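## Task

Fully seat a lid on the plate labelled M60 and on the plate labelled M90. Each plate has to finish in its own starting nest, lying flat between the locators, with its A1 well at the nest corner marked A1. Anything that stays put only because the robot is holding it does not count. Finish by releasing and moving the gripper away.

## Robot and tools

Robot: a single four-axis SCARA-style plate handler (scara4). Joints from base outward: lift (prismatic, 0.000 to 0.550 m), shoulder (-2.000 to 2.000 rad), elbow (-2.800 to 2.800 rad), wrist yaw (-12.566 to 12.566 rad), plus a two-finger gripper driven by one number. The gripper always stays level; it can only translate and rotate about vertical. The controlled point, end_effector_position, sits midway between the two rubber pads, 2 to 3 cm back from the fingertips. Fingers extend along the gripper's +x and close along its y. If the elbow reading gets within 0.4 rad of zero the arm may fold and fault, so keep it bent.

Identifying plates: only the printed ID labels tell plates apart. Well A1 is the plate's clipped corner; match it to the nest corner marked A1.

Scene frame: origin on the tabletop right below the base, +z up, +y to the left when facing +x. Reported positions are in metres and orientation as a wxyz quaternion; at long reach the printed position may be slightly wrong.

Camera: only cam_wrist (616x616, fisheye, roughly fx 179, cx 304, cy 310), mounted on the hand and tilted down-forward. zoom_image takes camera "cam_wrist" and region [x0, y0, x1, y1] in pixels of the latest full image, origin top-left, at most 504x504, to inspect labels or corners more closely.

The five-number row used by both motion tools is [dx, dy, dz, rz, opening], each in -1 to 1. dx, dy, dz, rz are an offset, expressed in the gripper's own axes, from the gripper's measured pose (not from the last command). Scale: 1.0 equals 0.6 m for translation and 180 degrees for rz; rz positive turns from gripper +x toward +y. opening is absolute, not an offset: +1 is fully open (0.140 m pad gap), -1 is closed (still 0.066 m gap). Closing fully takes about 0.6 s or more. Because offsets start from the measured pose, repeating a small downward offset against a rigid surface does not push harder, but against something yielding it keeps sinking.

execute_actions(actions): a list of actions run in sequence. Each action is a list of up to 15 rows; each row lasts one 1/30 s control step, and if fewer than 15 are given the last row repeats to fill the 15 steps (0.5 s per action). Every row in an action is measured from the pose at that action's start, not from the row before. The first action of a call starts from the last pose a result reported. Each step the command is clipped to within 70 mm and 16 degrees of the actual pose, so large offsets need several actions; after an action the arm continues only to the last clipped pose. An empty list just returns state and images.

move(target, speed, blocking): drives the gripper in a straight line to one target row (same layout and offset meaning as above, measured from the last pose shown in a result). speed is the path's top speed in m/s, 0.002 to 0.5, default 0.25; rotation is capped at twice that in rad/s. The path lasts 0.5 to 10 s and is cut off at 10 s. Opening is applied at the start. It does not avoid obstacles, the hand may lag or overshoot speed (notably with a near-straight arm), and faster or deeper contacts hit harder. With blocking=false a result comes after 0.5 s while the arm keeps going; then other motion is refused until you call wait or stop. The extra 'move:' line reports the ending (done, off_target, moving, held, fault), any limits (paced = command clipped; held = a check blocked steps, after which the arm can jump faster), and distance to target.

wait(seconds): 0 to 10 s, holds the last command; returns early if a running move ends. stop(): brakes a running move (needs room); fingers keep moving. finished_scene(scene): ends the current scene by its number; irreversible, so only call it when the lids are seated, plates settled and the gripper released and clear. Replying without any tool call ends everything.

Reading results: Joint positions lists lift (m), shoulder, elbow, wrist yaw (rad), then pad gap (m). grip_measured is the finger opening on the command scale; readings may be off by about 1 mm consistently. To hold something, command an opening about 0.04 below grip_measured (less for a gentler hold). Pad force is around 18 N max; a fast close can squeeze harder. 'Hand target' is where the controller is currently steering. 'pose unreachable' means a clearance check altered or blocked the command. Action-run results list step positions, with HELD marking steps that were restrained.

Avoid: contact torque reaching a joint limit (lift 55.8 N, shoulder 8.37 N m, elbow 4.18 N m, wrist yaw 1.39 N m, including carried weight) causes a 10 s stop and aborts the call. Holding loads warms the motors, even while you deliberate; MOTOR HOT appears from 85 °C and at 100 °C an OVER-TEMPERATURE FAULT brakes the arm. The robot keeps executing its last command while you think. Occasionally an external tug or push may disturb a held or loose item. Never drop, slam, hard-press or knock anything off the table; lower lids gently and check they sit fully down before releasing.

Each tool is called after "Call:" by a JSON object that holds its "api" and its "payload", one argument or row to a line.

## Session

Call:
{"api": "execute_actions", "payload": {
  "actions": []
}}

Scene clock: 0.00 s.
end_effector_position=(+0.4706, +0.0992, +0.2919) grip_measured=+1.00 end_effector_quat_wxyz=(+0.881, +0.000, +0.000, -0.473)
Joint positions: [ 0.287  1.618  1.254 -3.857  0.14 ]
Hand target: +0.471, +0.099, +0.292; +0.881, +0.000, +0.000, -0.473

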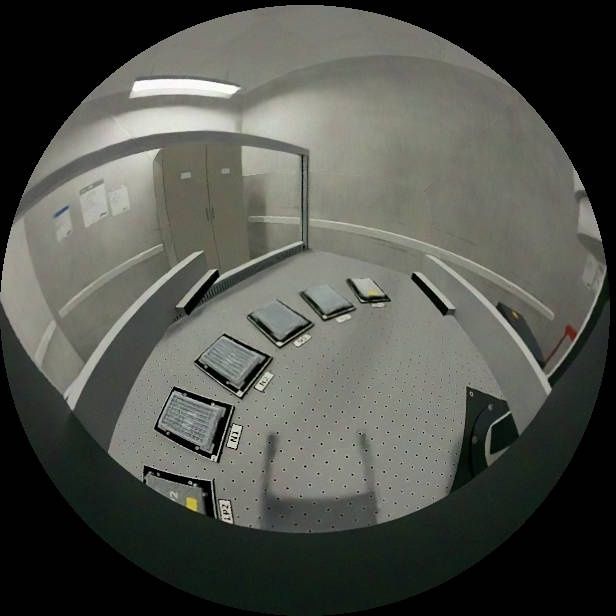

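Call:
{"api": "zoom_image", "payload": {
  "camera": "cam_wrist",
  "region": [130, 260, 410, 530]
}}

Region (130, 260, 410, 530) of cam_wrist's 616x616 image, scaled by 1.800, with more detail than that image has; it fills the top 486 rows of this view, and the rest is white.

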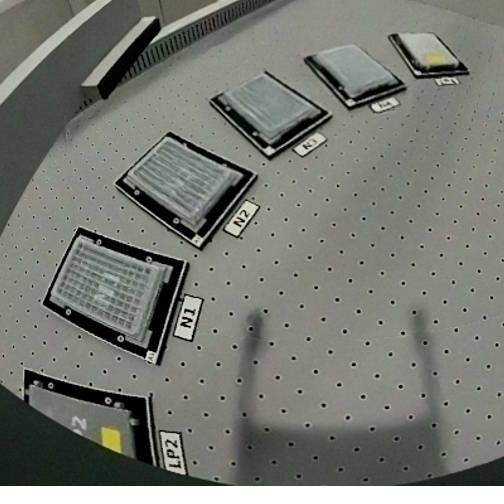

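Call:
{"api": "move", "payload": {
  "target": [0.2333, 0.0535, -0.353, 0.31, 1],
  "speed": 0.4
}}

Scene clock: 3.07 s.
end_effector_position=(+0.5750, +0.0004, +0.0801) grip_measured=+1.00 end_effector_quat_wxyz=(+1.000, +0.000, +0.000, -0.005)
Joint positions: [ 0.075  0.926  1.037 -1.973  0.14 ]
Hand target: +0.575, +0.000, +0.080; +1.000, +0.000, +0.000, -0.005
Off the commanded pose: 0.000 m, 0 deg.
move: done

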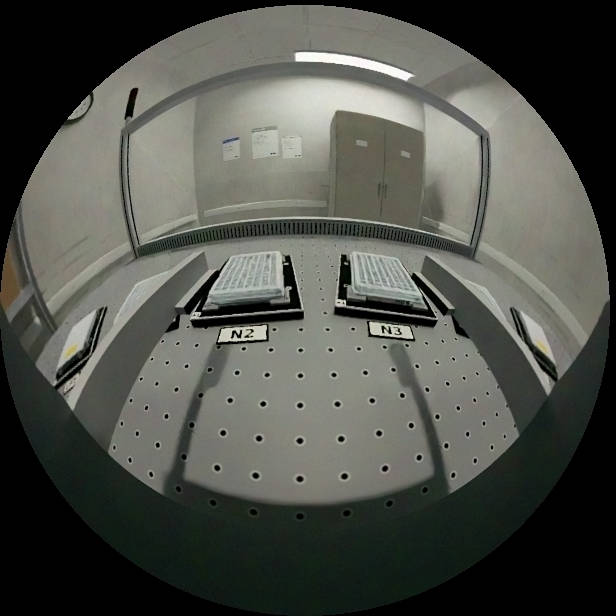

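Call:
{"api": "zoom_image", "payload": {
  "camera": "cam_wrist",
  "region": [320, 240, 450, 340]
}}

Call:
{"api": "zoom_image", "payload": {
  "camera": "cam_wrist",
  "region": [180, 240, 310, 340]
}}

Region (320, 240, 450, 340) of cam_wrist's 616x616 image, scaled by 3.877, with more detail than that image has; it fills the top 388 rows of this view, and the rest is white.

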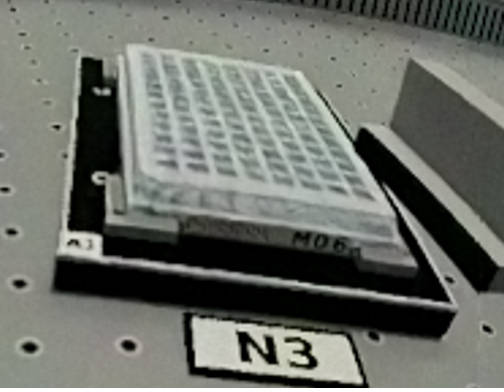

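Region (180, 240, 310, 340) of cam_wrist's 616x616 image, scaled by 3.877, with more detail than that image has; it fills the top 388 rows of this view, and the rest is white.

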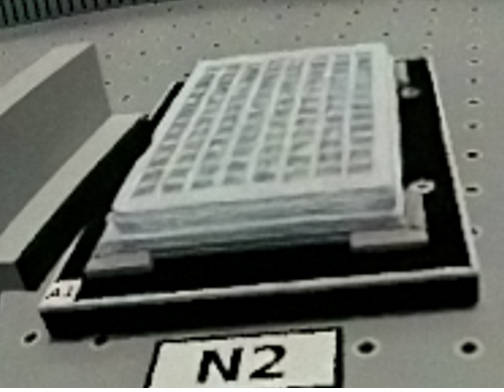

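Call:
{"api": "move", "payload": {
  "target": [0.05, 0.22, 0, 0.1, 1],
  "speed": 0.4
}}

Scene clock: 4.60 s.
end_effector_position=(+0.6063, +0.1322, +0.0801) grip_measured=+1.00 end_effector_quat_wxyz=(+0.988, +0.000, +0.000, +0.151)
Joint positions: [ 0.075  1.124  1.275 -2.096  0.14 ]
Hand target: +0.606, +0.132, +0.080; +0.989, +0.000, +0.000, +0.151
Off the commanded pose: 0.000 m, 0 deg.
move: done

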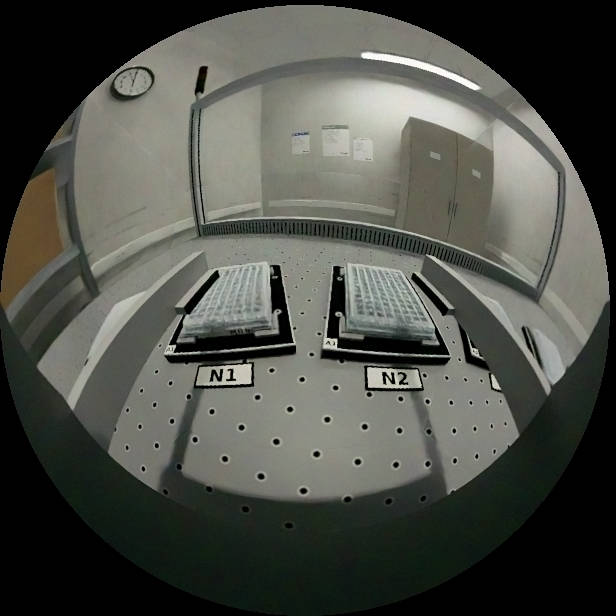

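Call:
{"api": "zoom_image", "payload": {
  "camera": "cam_wrist",
  "region": [155, 250, 305, 375]
}}

Call:
{"api": "zoom_image", "payload": {
  "camera": "cam_wrist",
  "region": [310, 250, 460, 375]
}}

Region (155, 250, 305, 375) of cam_wrist's 616x616 image, scaled by 3.360, with more detail than that image has.

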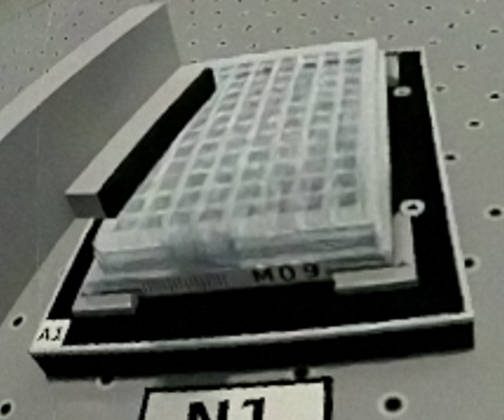

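Region (310, 250, 460, 375) of cam_wrist's 616x616 image, scaled by 3.360, with more detail than that image has.

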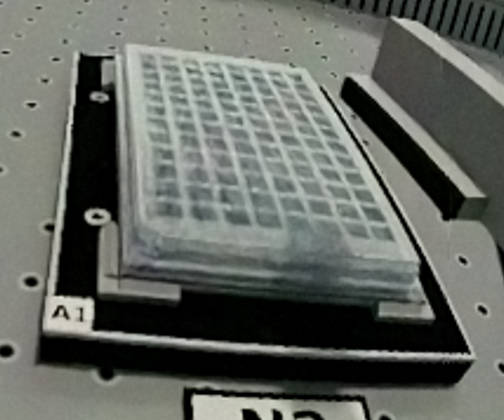

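Call:
{"api": "move", "payload": {
  "target": [-0.0967, 0.369, 0, 0.162, 1],
  "speed": 0.4
}}

Scene clock: 6.73 s.
end_effector_position=(+0.4845, +0.3262, +0.0801) grip_measured=+1.00 end_effector_quat_wxyz=(+0.918, +0.000, +0.000, +0.396)
Joint positions: [ 0.075  1.644  1.268 -2.098  0.14 ]
Hand target: +0.485, +0.326, +0.080; +0.919, +0.000, +0.000, +0.395
Off the commanded pose: 0.000 m, 0 deg.
move: done

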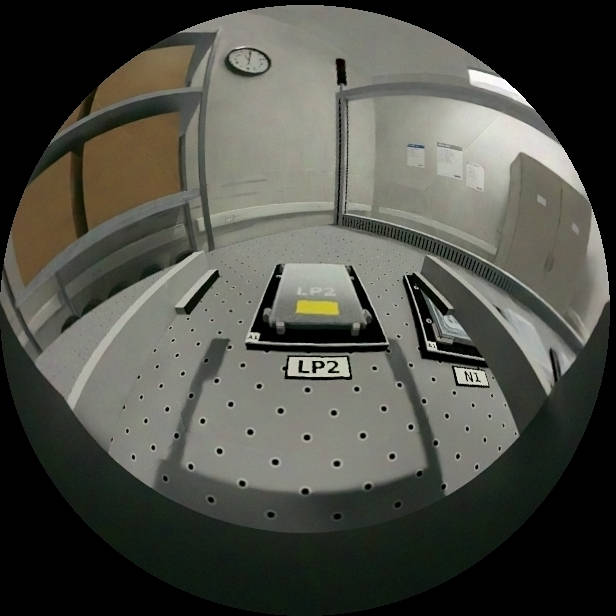

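Call:
{"api": "zoom_image", "payload": {
  "camera": "cam_wrist",
  "region": [235, 250, 400, 365]
}}

Region (235, 250, 400, 365) of cam_wrist's 616x616 image, scaled by 3.055, with more detail than that image has; it fills the top 351 rows of this view, and the rest is white.

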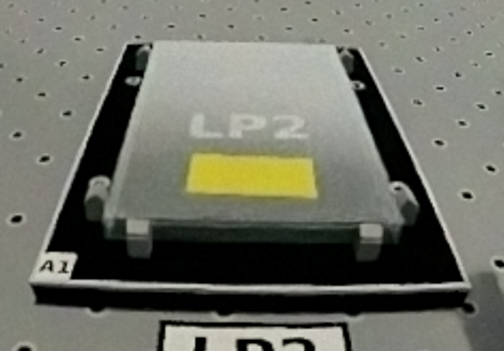

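Call:
{"api": "move", "payload": {
  "target": [0.177, -0.01, -0.067, -0.011, -0.05],
  "speed": 0.3
}}

Scene clock: 9.03 s.
end_effector_position=(+0.5618, +0.3993, +0.0399) grip_measured=-0.05 end_effector_quat_wxyz=(+0.925, +0.000, +0.000, +0.380)
Joint positions: [ 0.035  1.397  1.85  -2.468  0.101]
Hand target: +0.562, +0.399, +0.040; +0.925, +0.000, +0.000, +0.380
Off the commanded pose: 0.000 m, 0 deg.
move: done

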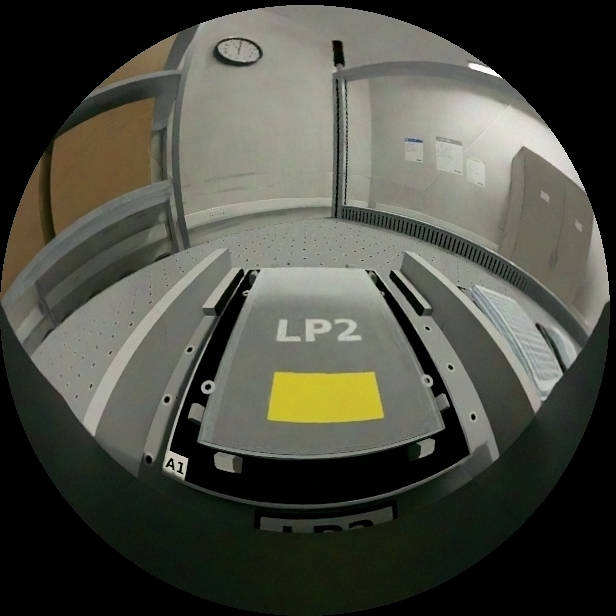

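Call:
{"api": "move", "payload": {
  "target": [0, 0, -0.027, 0, 0.1],
  "speed": 0.1
}}

Scene clock: 10.80 s.
end_effector_position=(+0.5618, +0.3993, +0.0254) grip_measured=+0.10 end_effector_quat_wxyz=(+0.925, +0.000, +0.000, +0.380)
Joint positions: [ 0.02   1.397  1.85  -2.468  0.107]
Hand target: +0.562, +0.399, +0.024; +0.925, +0.000, +0.000, +0.380
Off the commanded pose: 0.002 m, 0 deg.
move: done

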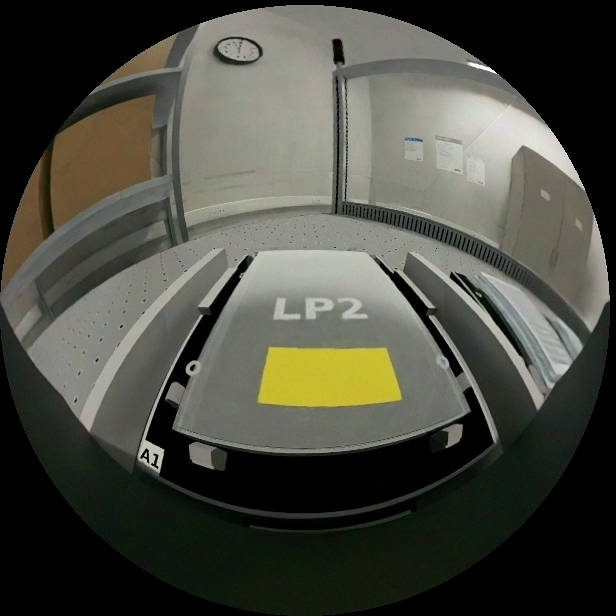

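Call:
{"api": "move", "payload": {
  "target": [-0.022, 0, 0.0027, 0, -0.2],
  "speed": 0.05
}}

Scene clock: 12.20 s.
end_effector_position=(+0.5524, +0.3899, +0.0270) grip_measured=-0.20 end_effector_quat_wxyz=(+0.925, +0.000, +0.000, +0.380)
Joint positions: [ 0.022  1.434  1.767 -2.422  0.096]
Hand target: +0.552, +0.390, +0.027; +0.925, +0.000, +0.000, +0.380
Off the commanded pose: 0.000 m, 0 deg.
move: done

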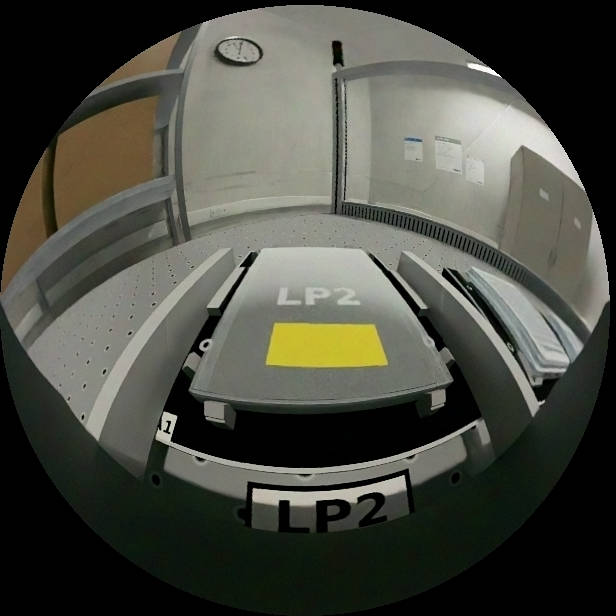

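Call:
{"api": "zoom_image", "payload": {
  "camera": "cam_wrist",
  "region": [170, 235, 470, 435]
}}

Region (170, 235, 470, 435) of cam_wrist's 616x616 image, scaled by 1.680, with more detail than that image has.

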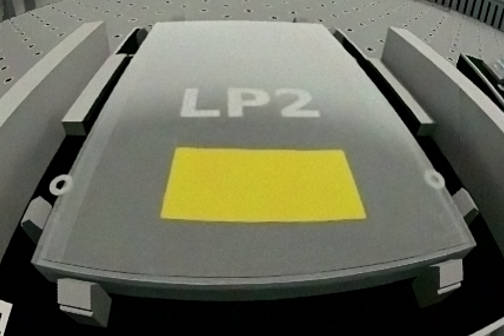

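Close gradually.

Call:
{"api": "execute_actions", "payload": {
  "actions": [
    [[0,0,0,0,-0.25],[0,0,0,0,-0.3],[0,0,0,0,-0.34],[0,0,0,0,-0.38],[0,0,0,0,-0.41],[0,0,0,0,-0.43],[0,0,0,0,-0.45],[0,0,0,0,-0.46],[0,0,0,0,-0.47],[0,0,0,0,-0.48],[0,0,0,0,-0.49],[0,0,0,0,-0.5],[0,0,0,0,-0.51],[0,0,0,0,-0.52],[0,0,0,0,-0.52]]
  ]
}}

Scene clock: 13.13 s.
end_effector_position=(+0.5519, +0.3906, +0.0270) grip_measured=-0.48 end_effector_quat_wxyz=(+0.925, +0.000, +0.000, +0.381)
Joint positions: [ 0.022  1.435  1.768 -2.42   0.085]
Hand target: +0.552, +0.390, +0.027; +0.925, +0.000, +0.000, +0.380
Off the commanded pose: 0.001 m, 0 deg.
Step readings (end_effector_position):
0: (+0.5524, +0.3899, +0.0270)
1: (+0.5524, +0.3899, +0.0270)
2: (+0.5524, +0.3899, +0.0270)
4: (+0.5524, +0.3899, +0.0270)
8: (+0.5521, +0.3903, +0.0270)
15: end_effector_position above

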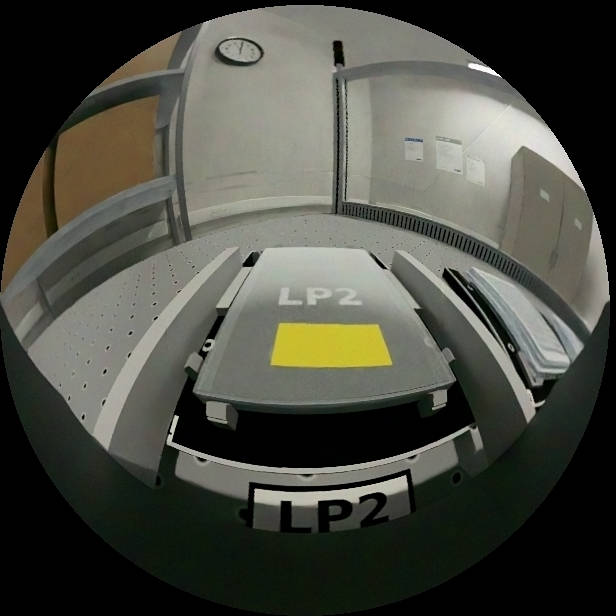

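Call:
{"api": "move", "payload": {
  "target": [0, 0, 0.06, 0, -0.52],
  "speed": 0.1
}}

Scene clock: 14.17 s.
end_effector_position=(+0.5518, +0.3907, +0.0630) grip_measured=-0.48 end_effector_quat_wxyz=(+0.924, +0.000, +0.000, +0.381)
Joint positions: [ 0.058  1.435  1.768 -2.42   0.085]
Hand target: +0.552, +0.391, +0.063; +0.925, +0.000, +0.000, +0.381
Off the commanded pose: 0.000 m, 0 deg.
move: done

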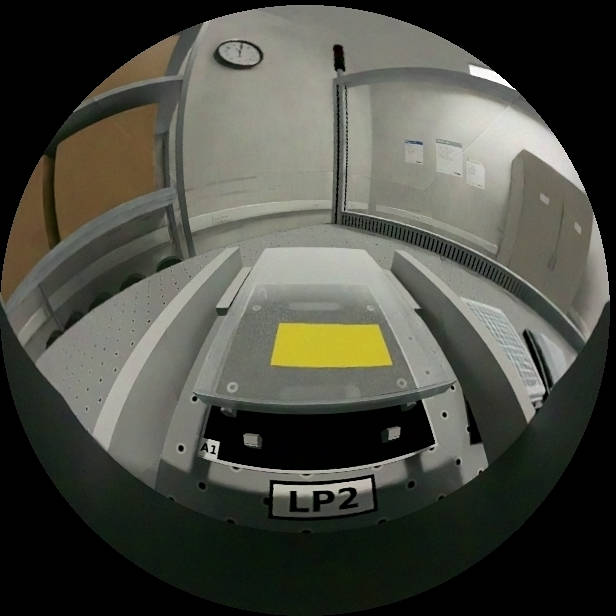

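Call:
{"api": "move", "payload": {
  "target": [-0.187, -0.5427, -0.018, -0.2033, -0.52],
  "speed": 0.3
}}

Scene clock: 16.80 s.
end_effector_position=(+0.7020, +0.0807, +0.0522) grip_measured=-0.48 end_effector_quat_wxyz=(+0.997, +0.000, +0.000, +0.072)
Joint positions: [ 0.047  0.804  1.71  -2.37   0.085]
Hand target: +0.702, +0.081, +0.052; +0.997, +0.000, +0.000, +0.072
Off the commanded pose: 0.000 m, 0 deg.
move: done

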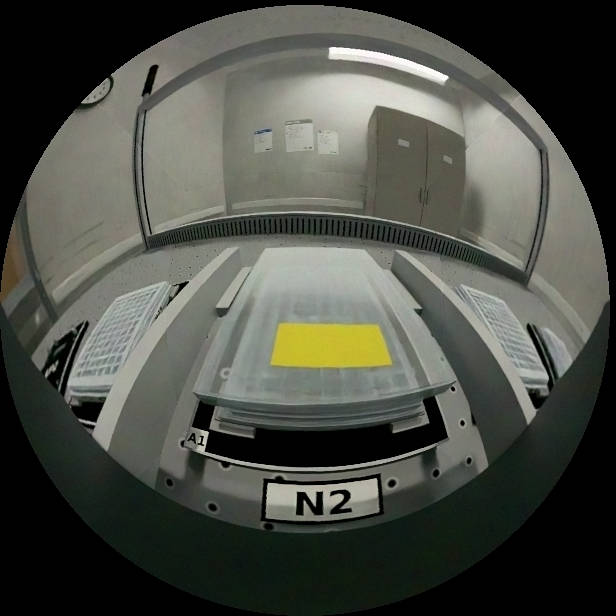

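Call:
{"api": "zoom_image", "payload": {
  "camera": "cam_wrist",
  "region": [170, 340, 470, 480]
}}

Region (170, 340, 470, 480) of cam_wrist's 616x616 image, scaled by 1.680, with more detail than that image has; it fills the top 235 rows of this view, and the rest is white.

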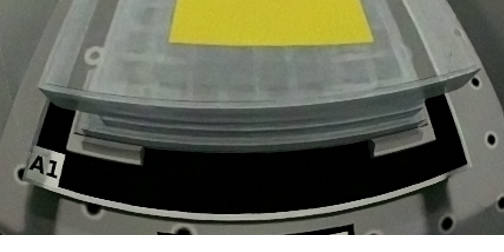

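Call:
{"api": "move", "payload": {
  "target": [0.0035, 0.001, -0.0125, 0, -0.52],
  "speed": 0.04
}}

Call:
{"api": "zoom_image", "payload": {
  "camera": "cam_wrist",
  "region": [170, 350, 300, 460]
}}

Call:
{"api": "zoom_image", "payload": {
  "camera": "cam_wrist",
  "region": [350, 340, 480, 450]
}}

Scene clock: 19.30 s.
end_effector_position=(+0.7040, +0.0816, +0.0447) grip_measured=-0.48 end_effector_quat_wxyz=(+0.997, +0.000, +0.000, +0.072)
Joint positions: [ 0.04   0.8    1.722 -2.379  0.085]
Hand target: +0.704, +0.082, +0.045; +0.997, +0.000, +0.000, +0.072
Off the commanded pose: 0.000 m, 0 deg.
move: done

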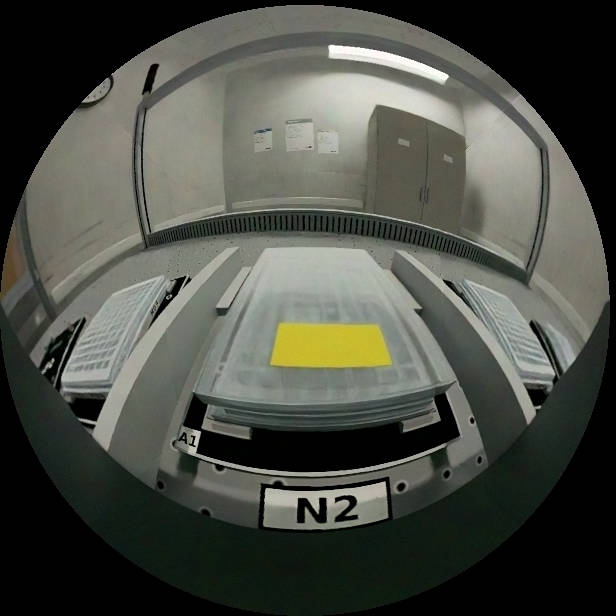

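Region (170, 350, 300, 460) of cam_wrist's 616x616 image, scaled by 3.877, with more detail than that image has; it fills the top 426 rows of this view, and the rest is white.

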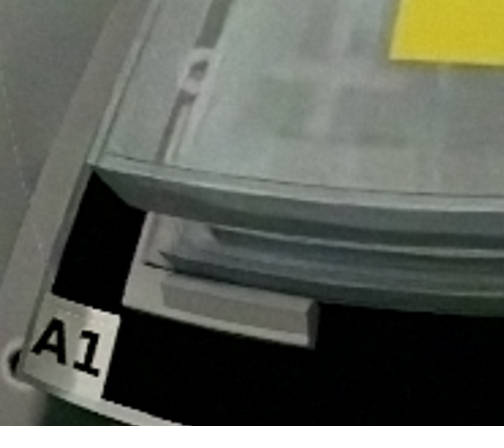

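Region (350, 340, 480, 450) of cam_wrist's 616x616 image, scaled by 3.877, with more detail than that image has; it fills the top 426 rows of this view, and the rest is white.

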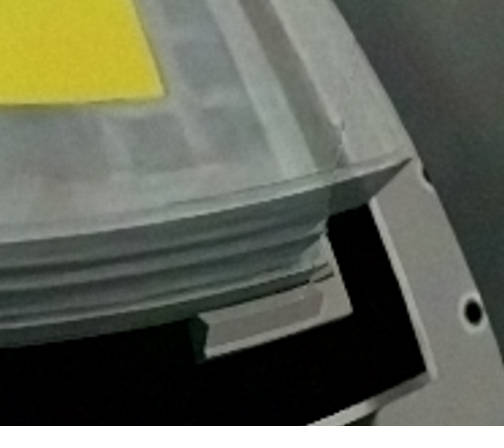

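Call:
{"api": "zoom_image", "payload": {
  "camera": "cam_wrist",
  "region": [220, 240, 420, 330]
}}

Region (220, 240, 420, 330) of cam_wrist's 616x616 image, scaled by 2.520, with more detail than that image has; it fills the top 227 rows of this view, and the rest is white.

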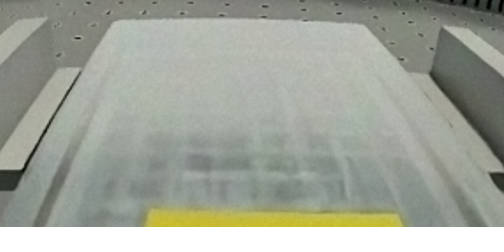

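Call:
{"api": "move", "payload": {
  "target": [-0.0028, -0.0013, -0.004, -0.003, -0.52],
  "speed": 0.02
}}

Call:
{"api": "zoom_image", "payload": {
  "camera": "cam_wrist",
  "region": [170, 350, 300, 460]
}}

Call:
{"api": "zoom_image", "payload": {
  "camera": "cam_wrist",
  "region": [350, 340, 480, 450]
}}

Scene clock: 21.77 s.
end_effector_position=(+0.7025, +0.0806, +0.0423) grip_measured=-0.48 end_effector_quat_wxyz=(+0.998, +0.000, +0.000, +0.067)
Joint positions: [ 0.037  0.806  1.712 -2.384  0.085]
Hand target: +0.702, +0.081, +0.042; +0.998, +0.000, +0.000, +0.067
Off the commanded pose: 0.000 m, 0 deg.
move: done

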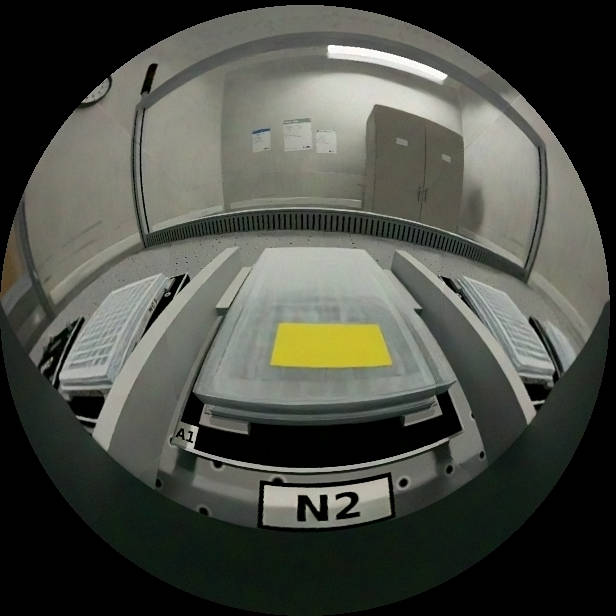

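Region (170, 350, 300, 460) of cam_wrist's 616x616 image, scaled by 3.877, with more detail than that image has; it fills the top 426 rows of this view, and the rest is white.

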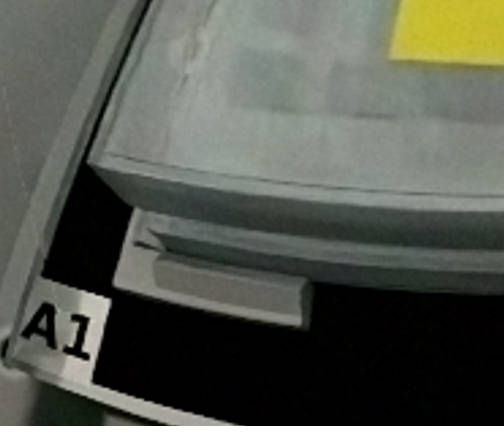

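Region (350, 340, 480, 450) of cam_wrist's 616x616 image, scaled by 3.877, with more detail than that image has; it fills the top 426 rows of this view, and the rest is white.

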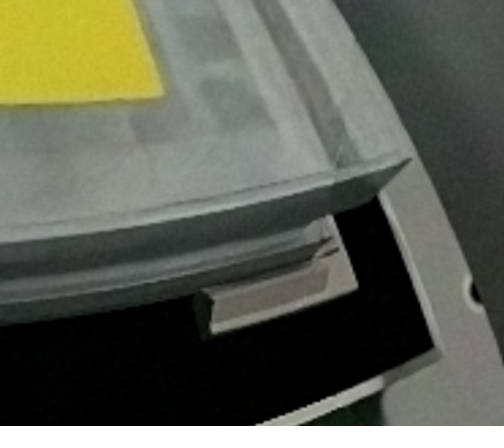

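Call:
{"api": "move", "payload": {
  "target": [0, 0.0006, -0.007, 0, -0.52],
  "speed": 0.01
}}

Call:
{"api": "zoom_image", "payload": {
  "camera": "cam_wrist",
  "region": [170, 340, 480, 460]
}}

Scene clock: 23.03 s.
end_effector_position=(+0.7024, +0.0809, +0.0380) grip_measured=-0.48 end_effector_quat_wxyz=(+0.998, +0.000, +0.000, +0.067)
Joint positions: [ 0.033  0.807  1.712 -2.385  0.085]
Hand target: +0.702, +0.081, +0.038; +0.998, +0.000, +0.000, +0.067
Off the commanded pose: 0.000 m, 0 deg.
move: done

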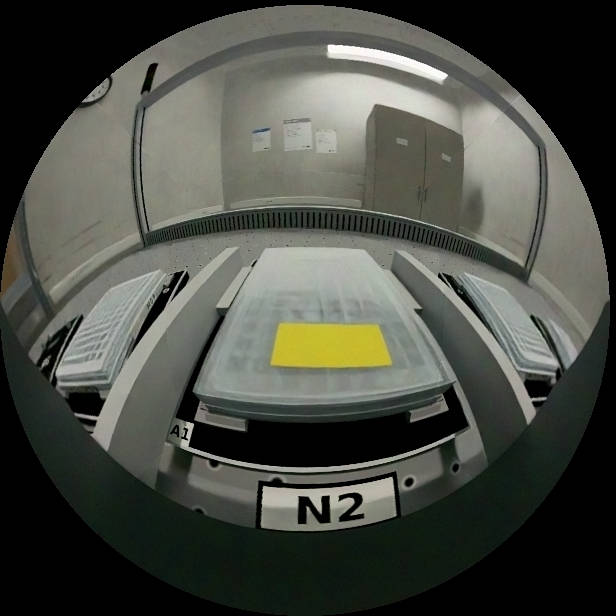

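Region (170, 340, 480, 460) of cam_wrist's 616x616 image, scaled by 1.626, with more detail than that image has; it fills the top 195 rows of this view, and the rest is white.

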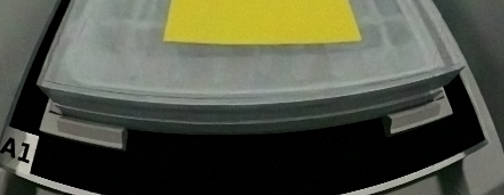

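Call:
{"api": "move", "payload": {
  "target": [0, 0, -0.0058, 0, -0.52],
  "speed": 0.01
}}

Call:
{"api": "zoom_image", "payload": {
  "camera": "cam_wrist",
  "region": [170, 340, 480, 460]
}}

Scene clock: 24.07 s.
end_effector_position=(+0.7024, +0.0809, +0.0351) grip_measured=-0.49 end_effector_quat_wxyz=(+0.998, +0.000, +0.000, +0.067)
Joint positions: [ 0.03   0.807  1.712 -2.384  0.085]
Hand target: +0.702, +0.081, +0.035; +0.998, +0.000, +0.000, +0.067
Off the commanded pose: 0.001 m, 0 deg.
move: done

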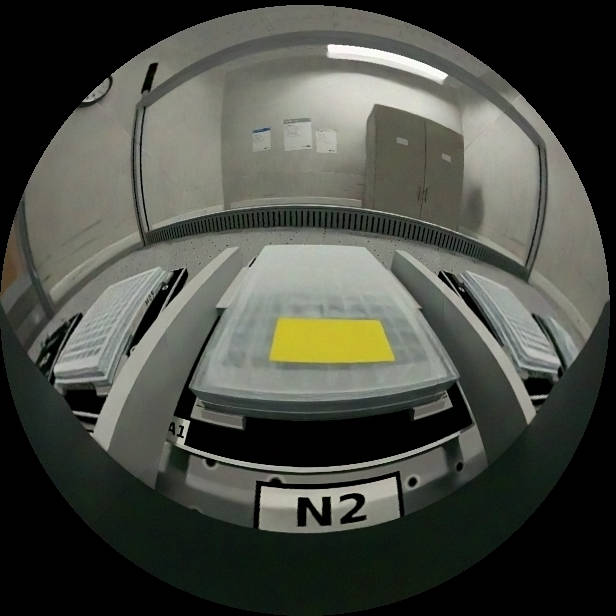

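Region (170, 340, 480, 460) of cam_wrist's 616x616 image, scaled by 1.626, with more detail than that image has; it fills the top 195 rows of this view, and the rest is white.

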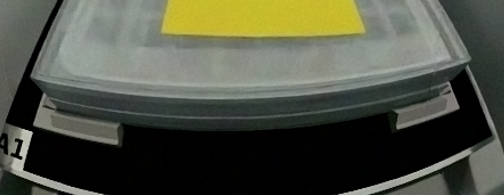

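Call:
{"api": "execute_actions", "payload": {
  "actions": [
    [[0,0,0.001,0,-0.45],[0,0,0.001,0,-0.4],[0,0,0.001,0,-0.2],[0,0,0.001,0,0.1],[0,0,0.001,0,0.1],[0,0,0.001,0,0.1],[0,0,0.001,0,0.1],[0,0,0.01,0,0.1],[0,0,0.02,0,0.1],[0,0,0.03,0,0.1],[0,0,0.045,0,0.1]],
    [[-0.02,0,0.02,0,0.6],[-0.05,0,0.02,0,0.6],[-0.08,0,0.02,0,0.6],[-0.11,0,0.02,0,0.6],[-0.14,0,0.02,0,0.6]]
  ]
}}

Call:
{"api": "zoom_image", "payload": {
  "camera": "cam_wrist",
  "region": [200, 230, 440, 400]
}}

Scene clock: 25.67 s.
end_effector_position=(+0.6191, +0.0695, +0.0745) grip_measured=+0.60 end_effector_quat_wxyz=(+0.998, +0.000, +0.000, +0.067)
Joint positions: [ 0.069  0.998  1.267 -2.13   0.125]
Hand target: +0.619, +0.070, +0.074; +0.998, +0.000, +0.000, +0.067
Off the commanded pose: 0.000 m, 0 deg.
Step readings (end_effector_position; steps 1 to 15: 1st action; 16 to 30: 2nd action):
0: (+0.7024, +0.0809, +0.0351)
1: (+0.7024, +0.0809, +0.0353)
2: (+0.7024, +0.0809, +0.0359)
4: (+0.7024, +0.0809, +0.0358)
8: (+0.7024, +0.0809, +0.0360)
15: (+0.7024, +0.0809, +0.0625)
16: (+0.7020, +0.0808, +0.0627)
17: (+0.7000, +0.0805, +0.0646)
19: (+0.6894, +0.0788, +0.0709)
23: (+0.6468, +0.0720, +0.0742)
30: end_effector_position above

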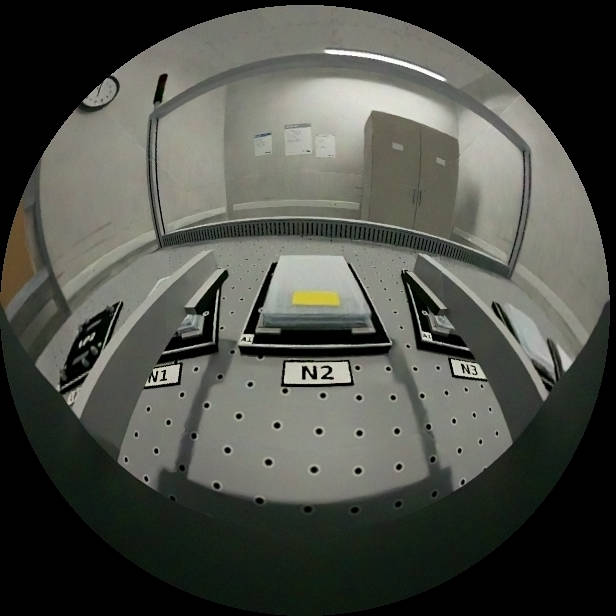

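Region (200, 230, 440, 400) of cam_wrist's 616x616 image, scaled by 2.100, with more detail than that image has; it fills the top 357 rows of this view, and the rest is white.

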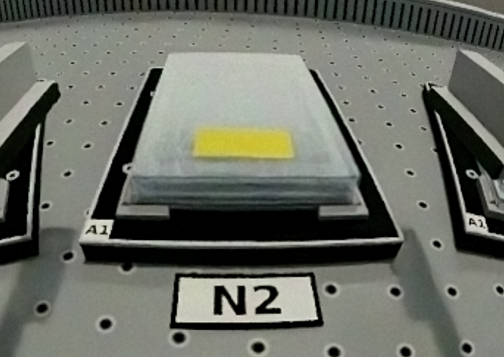

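Call:
{"api": "move", "payload": {
  "target": [-0.1515, -0.469, 0, -0.2067, 0.6],
  "speed": 0.45
}}

Call:
{"api": "zoom_image", "payload": {
  "camera": "cam_wrist",
  "region": [200, 230, 440, 400]
}}

Scene clock: 27.40 s.
end_effector_position=(+0.5669, -0.2216, +0.0745) grip_measured=+0.60 end_effector_quat_wxyz=(+0.967, +0.000, +0.000, -0.255)
Joint positions: [ 0.069  0.317  1.271 -2.103  0.125]
Hand target: +0.567, -0.221, +0.074; +0.967, +0.000, +0.000, -0.255
Off the commanded pose: 0.000 m, 0 deg.
move: done

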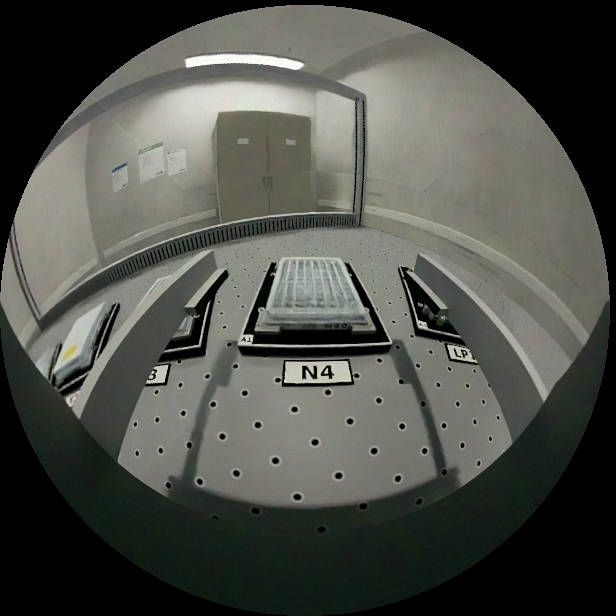

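Region (200, 230, 440, 400) of cam_wrist's 616x616 image, scaled by 2.100, with more detail than that image has; it fills the top 357 rows of this view, and the rest is white.

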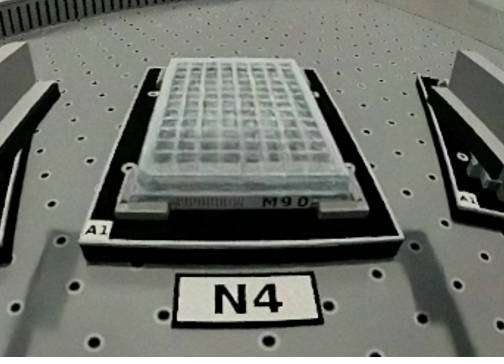

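Call:
{"api": "move", "payload": {
  "target": [0.108, -0.296, -0.047, -0.103, 0.0],
  "speed": 0.35
}}

Call:
{"api": "zoom_image", "payload": {
  "camera": "cam_wrist",
  "region": [170, 250, 470, 480]
}}

Scene clock: 29.13 s.
end_effector_position=(+0.5359, -0.4081, +0.0462) grip_measured=+0.00 end_effector_quat_wxyz=(+0.913, +0.000, +0.000, -0.407)
Joint positions: [ 0.041 -0.231  1.78  -2.388  0.103]
Hand target: +0.536, -0.408, +0.046; +0.913, +0.000, +0.000, -0.407
Off the commanded pose: 0.000 m, 0 deg.
move: done

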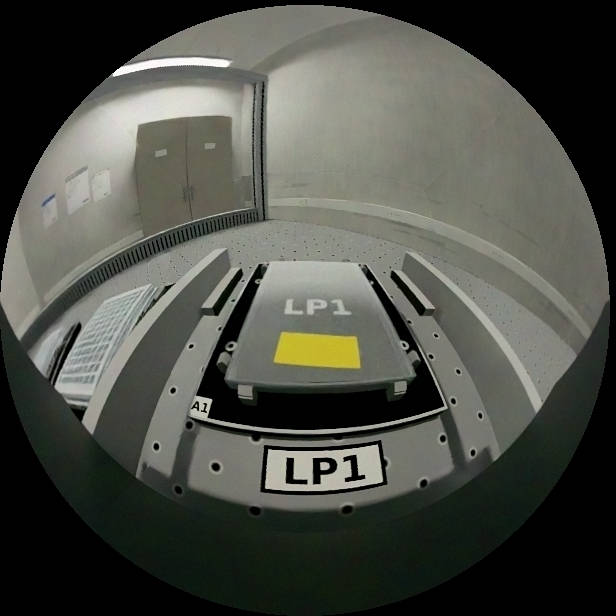

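Region (170, 250, 470, 480) of cam_wrist's 616x616 image, scaled by 1.680, with more detail than that image has; it fills the top 386 rows of this view, and the rest is white.

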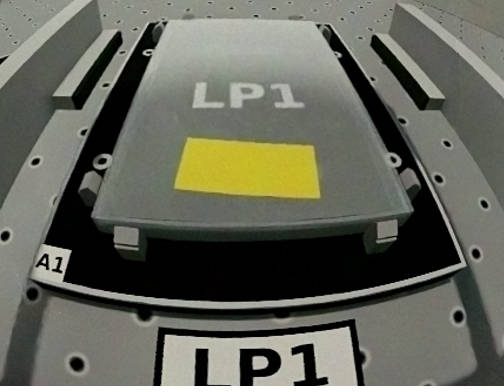

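Call:
{"api": "execute_actions", "payload": {
  "actions": [
    [[0.007,0.0003,0,0,0],[0.014,0.0006,0,0,0],[0.021,0.001,-0.003,0,0],[0.028,0.001,-0.008,0,-0.1],[0.028,0.001,-0.013,0,-0.1],[0.028,0.001,-0.018,0,-0.2],[0.028,0.001,-0.022,0,-0.2],[0.028,0.001,-0.026,0,-0.2],[0.028,0.001,-0.029,0,-0.2],[0.028,0.001,-0.031,0,-0.2],[0.028,0.001,-0.032,0,-0.2]]
  ]
}}

Scene clock: 30.27 s.
end_effector_position=(+0.5476, -0.4202, +0.0270) grip_measured=-0.20 end_effector_quat_wxyz=(+0.913, +0.000, +0.000, -0.407)
Joint positions: [ 0.022 -0.276  1.887 -2.45   0.096]
Hand target: +0.548, -0.420, +0.027; +0.913, +0.000, +0.000, -0.407
Off the commanded pose: 0.000 m, 0 deg.
Step readings (end_effector_position):
0: (+0.5360, -0.4081, +0.0462)
1: (+0.5363, -0.4085, +0.0462)
2: (+0.5382, -0.4103, +0.0462)
4: (+0.5437, -0.4157, +0.0456)
8: (+0.5476, -0.4202, +0.0335)
15: end_effector_position above

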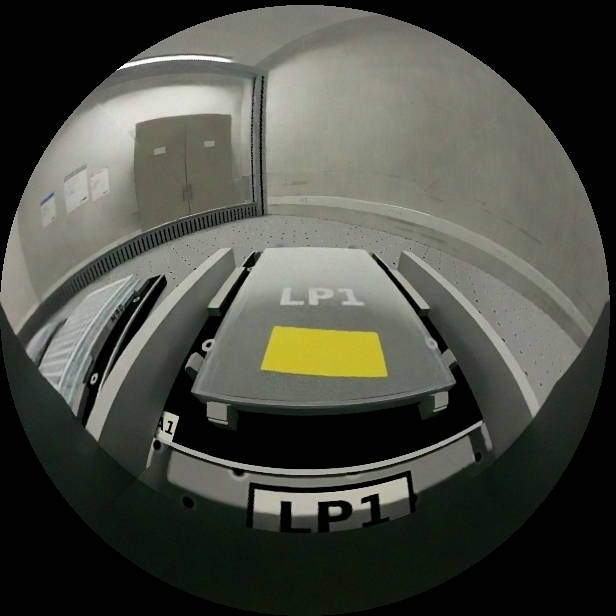

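Matches well. Grip and lift.

Call:
{"api": "execute_actions", "payload": {
  "actions": [
    [[0,0,0,0,-0.25],[0,0,0,0,-0.3],[0,0,0,0,-0.34],[0,0,0,0,-0.38],[0,0,0,0,-0.41],[0,0,0,0,-0.43],[0,0,0,0,-0.45],[0,0,0,0,-0.46],[0,0,0,0,-0.47],[0,0,0,0,-0.48],[0,0,0,0,-0.49],[0,0,0,0,-0.5],[0,0,0,0,-0.51],[0,0,0,0,-0.52],[0,0,0,0,-0.52]],
    [[0,0,0.001,0,-0.52],[0,0,0.003,0,-0.52],[0,0,0.006,0,-0.52],[0,0,0.01,0,-0.52],[0,0,0.015,0,-0.52],[0,0,0.02,0,-0.52],[0,0,0.025,0,-0.52],[0,0,0.03,0,-0.52],[0,0,0.035,0,-0.52],[0,0,0.04,0,-0.52],[0,0,0.044,0,-0.52],[0,0,0.047,0,-0.52]]
  ]
}}

Scene clock: 31.80 s.
end_effector_position=(+0.5476, -0.4202, +0.0553) grip_measured=-0.49 end_effector_quat_wxyz=(+0.913, +0.000, +0.000, -0.407)
Joint positions: [ 0.05  -0.276  1.887 -2.45   0.085]
Hand target: +0.548, -0.420, +0.055; +0.913, +0.000, +0.000, -0.407
Off the commanded pose: 0.000 m, 0 deg.
Step readings (end_effector_position; steps 1 to 15: 1st action; 16 to 30: 2nd action):
0: (+0.5476, -0.4202, +0.0270)
1: (+0.5476, -0.4202, +0.0270)
2: (+0.5476, -0.4202, +0.0270)
4: (+0.5476, -0.4202, +0.0270)
8: (+0.5476, -0.4202, +0.0270)
15: (+0.5476, -0.4202, +0.0270)
16: (+0.5476, -0.4202, +0.0272)
17: (+0.5476, -0.4202, +0.0280)
19: (+0.5476, -0.4202, +0.0310)
23: (+0.5476, -0.4202, +0.0416)
30: end_effector_position above

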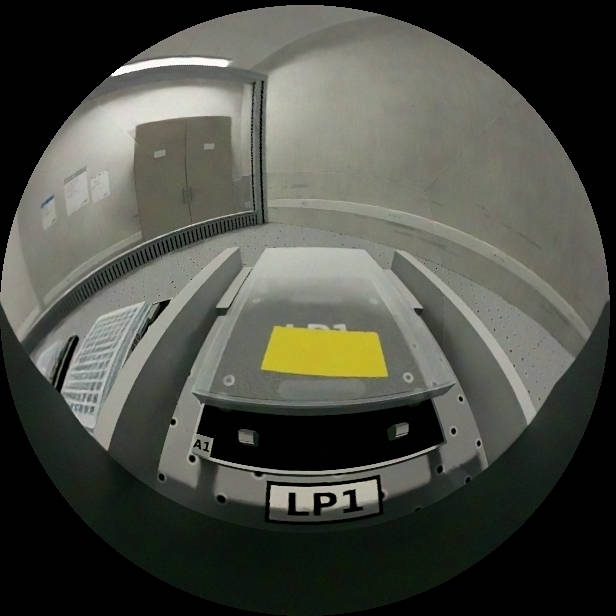

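Call:
{"api": "move", "payload": {
  "target": [-0.0915, 0.2905, -0.0135, 0.1048, -0.53],
  "speed": 0.3
}}

Call:
{"api": "move", "payload": {
  "target": [0, 0, -0.004, 0, -0.53],
  "speed": 0.02
}}

Call:
{"api": "zoom_image", "payload": {
  "camera": "cam_wrist",
  "region": [170, 350, 300, 460]
}}

Call:
{"api": "zoom_image", "payload": {
  "camera": "cam_wrist",
  "region": [350, 340, 480, 450]
}}

Scene clock: 33.30 s.
end_effector_position=(+0.6406, -0.2626, +0.0472) grip_measured=-0.49 end_effector_quat_wxyz=(+0.968, +0.000, +0.000, -0.252)
Joint positions: [ 0.042  0.13   1.717 -2.357  0.085]
Hand target: +0.640, -0.263, +0.047; +0.968, +0.000, +0.000, -0.252
Off the commanded pose: 0.000 m, 0 deg.
move: done

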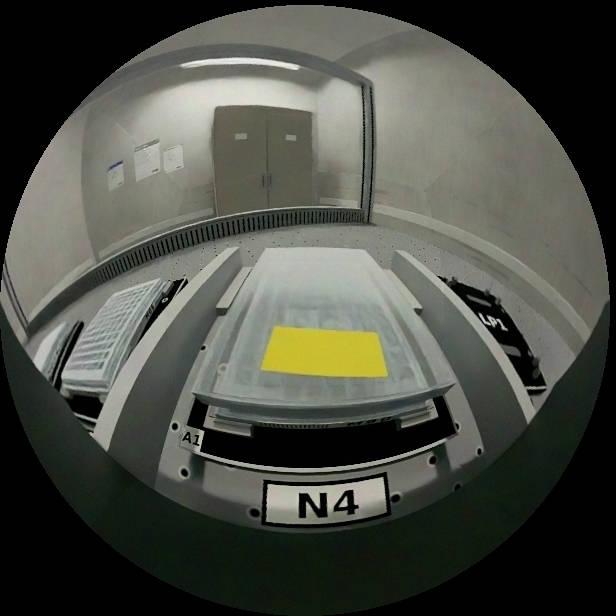

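Scene clock: 34.00 s.
end_effector_position=(+0.6406, -0.2626, +0.0448) grip_measured=-0.49 end_effector_quat_wxyz=(+0.968, +0.000, +0.000, -0.252)
Joint positions: [ 0.04   0.13   1.717 -2.357  0.085]
Hand target: +0.641, -0.263, +0.045; +0.968, +0.000, +0.000, -0.252
Off the commanded pose: 0.000 m, 0 deg.
move: done

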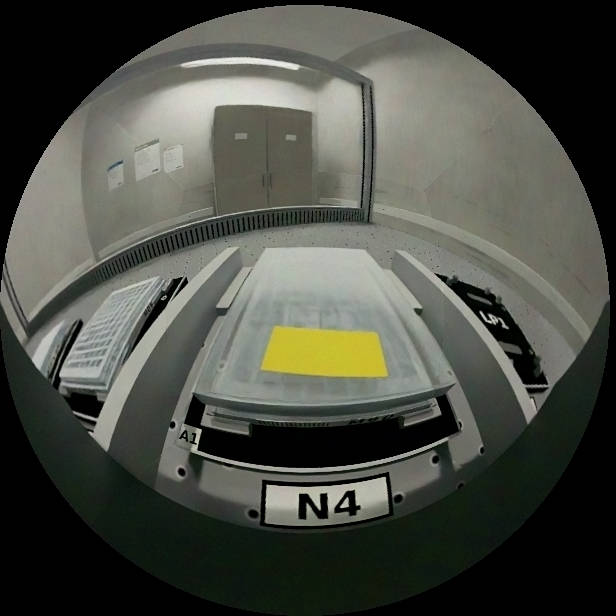

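Region (170, 350, 300, 460) of cam_wrist's 616x616 image, scaled by 3.877, with more detail than that image has; it fills the top 426 rows of this view, and the rest is white.

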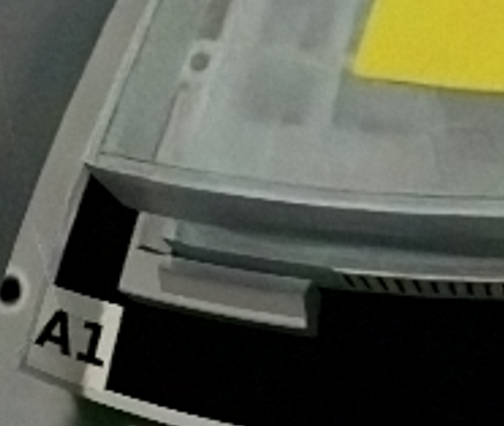

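Region (350, 340, 480, 450) of cam_wrist's 616x616 image, scaled by 3.877, with more detail than that image has; it fills the top 426 rows of this view, and the rest is white.

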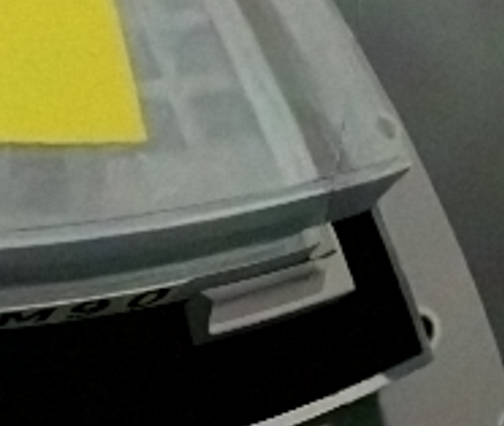

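Call:
{"api": "move", "payload": {
  "target": [0, 0, -0.0125, 0, -0.53],
  "speed": 0.012
}}

Call:
{"api": "zoom_image", "payload": {
  "camera": "cam_wrist",
  "region": [170, 340, 480, 460]
}}

Scene clock: 35.13 s.
end_effector_position=(+0.6406, -0.2626, +0.0376) grip_measured=-0.49 end_effector_quat_wxyz=(+0.968, +0.000, +0.000, -0.252)
Joint positions: [ 0.033  0.13   1.717 -2.357  0.085]
Hand target: +0.641, -0.263, +0.037; +0.968, +0.000, +0.000, -0.252
Off the commanded pose: 0.000 m, 0 deg.
move: done

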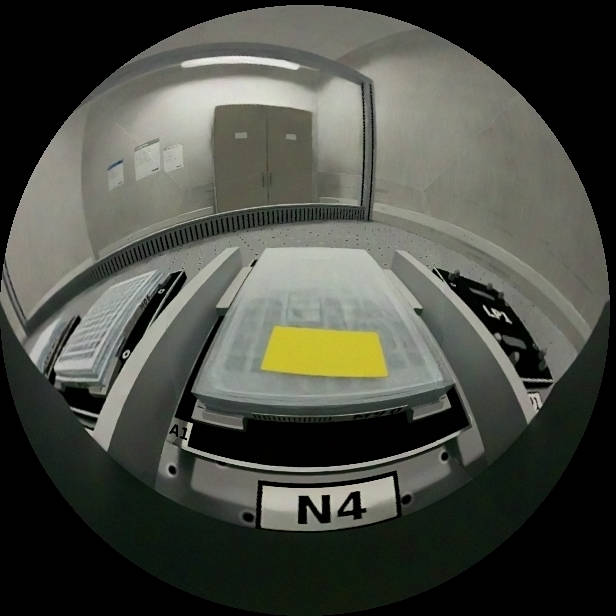

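Region (170, 340, 480, 460) of cam_wrist's 616x616 image, scaled by 1.626, with more detail than that image has; it fills the top 195 rows of this view, and the rest is white.

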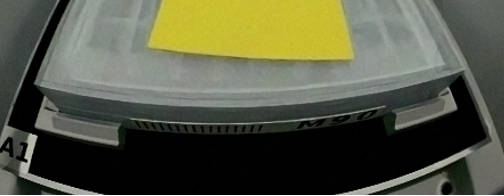

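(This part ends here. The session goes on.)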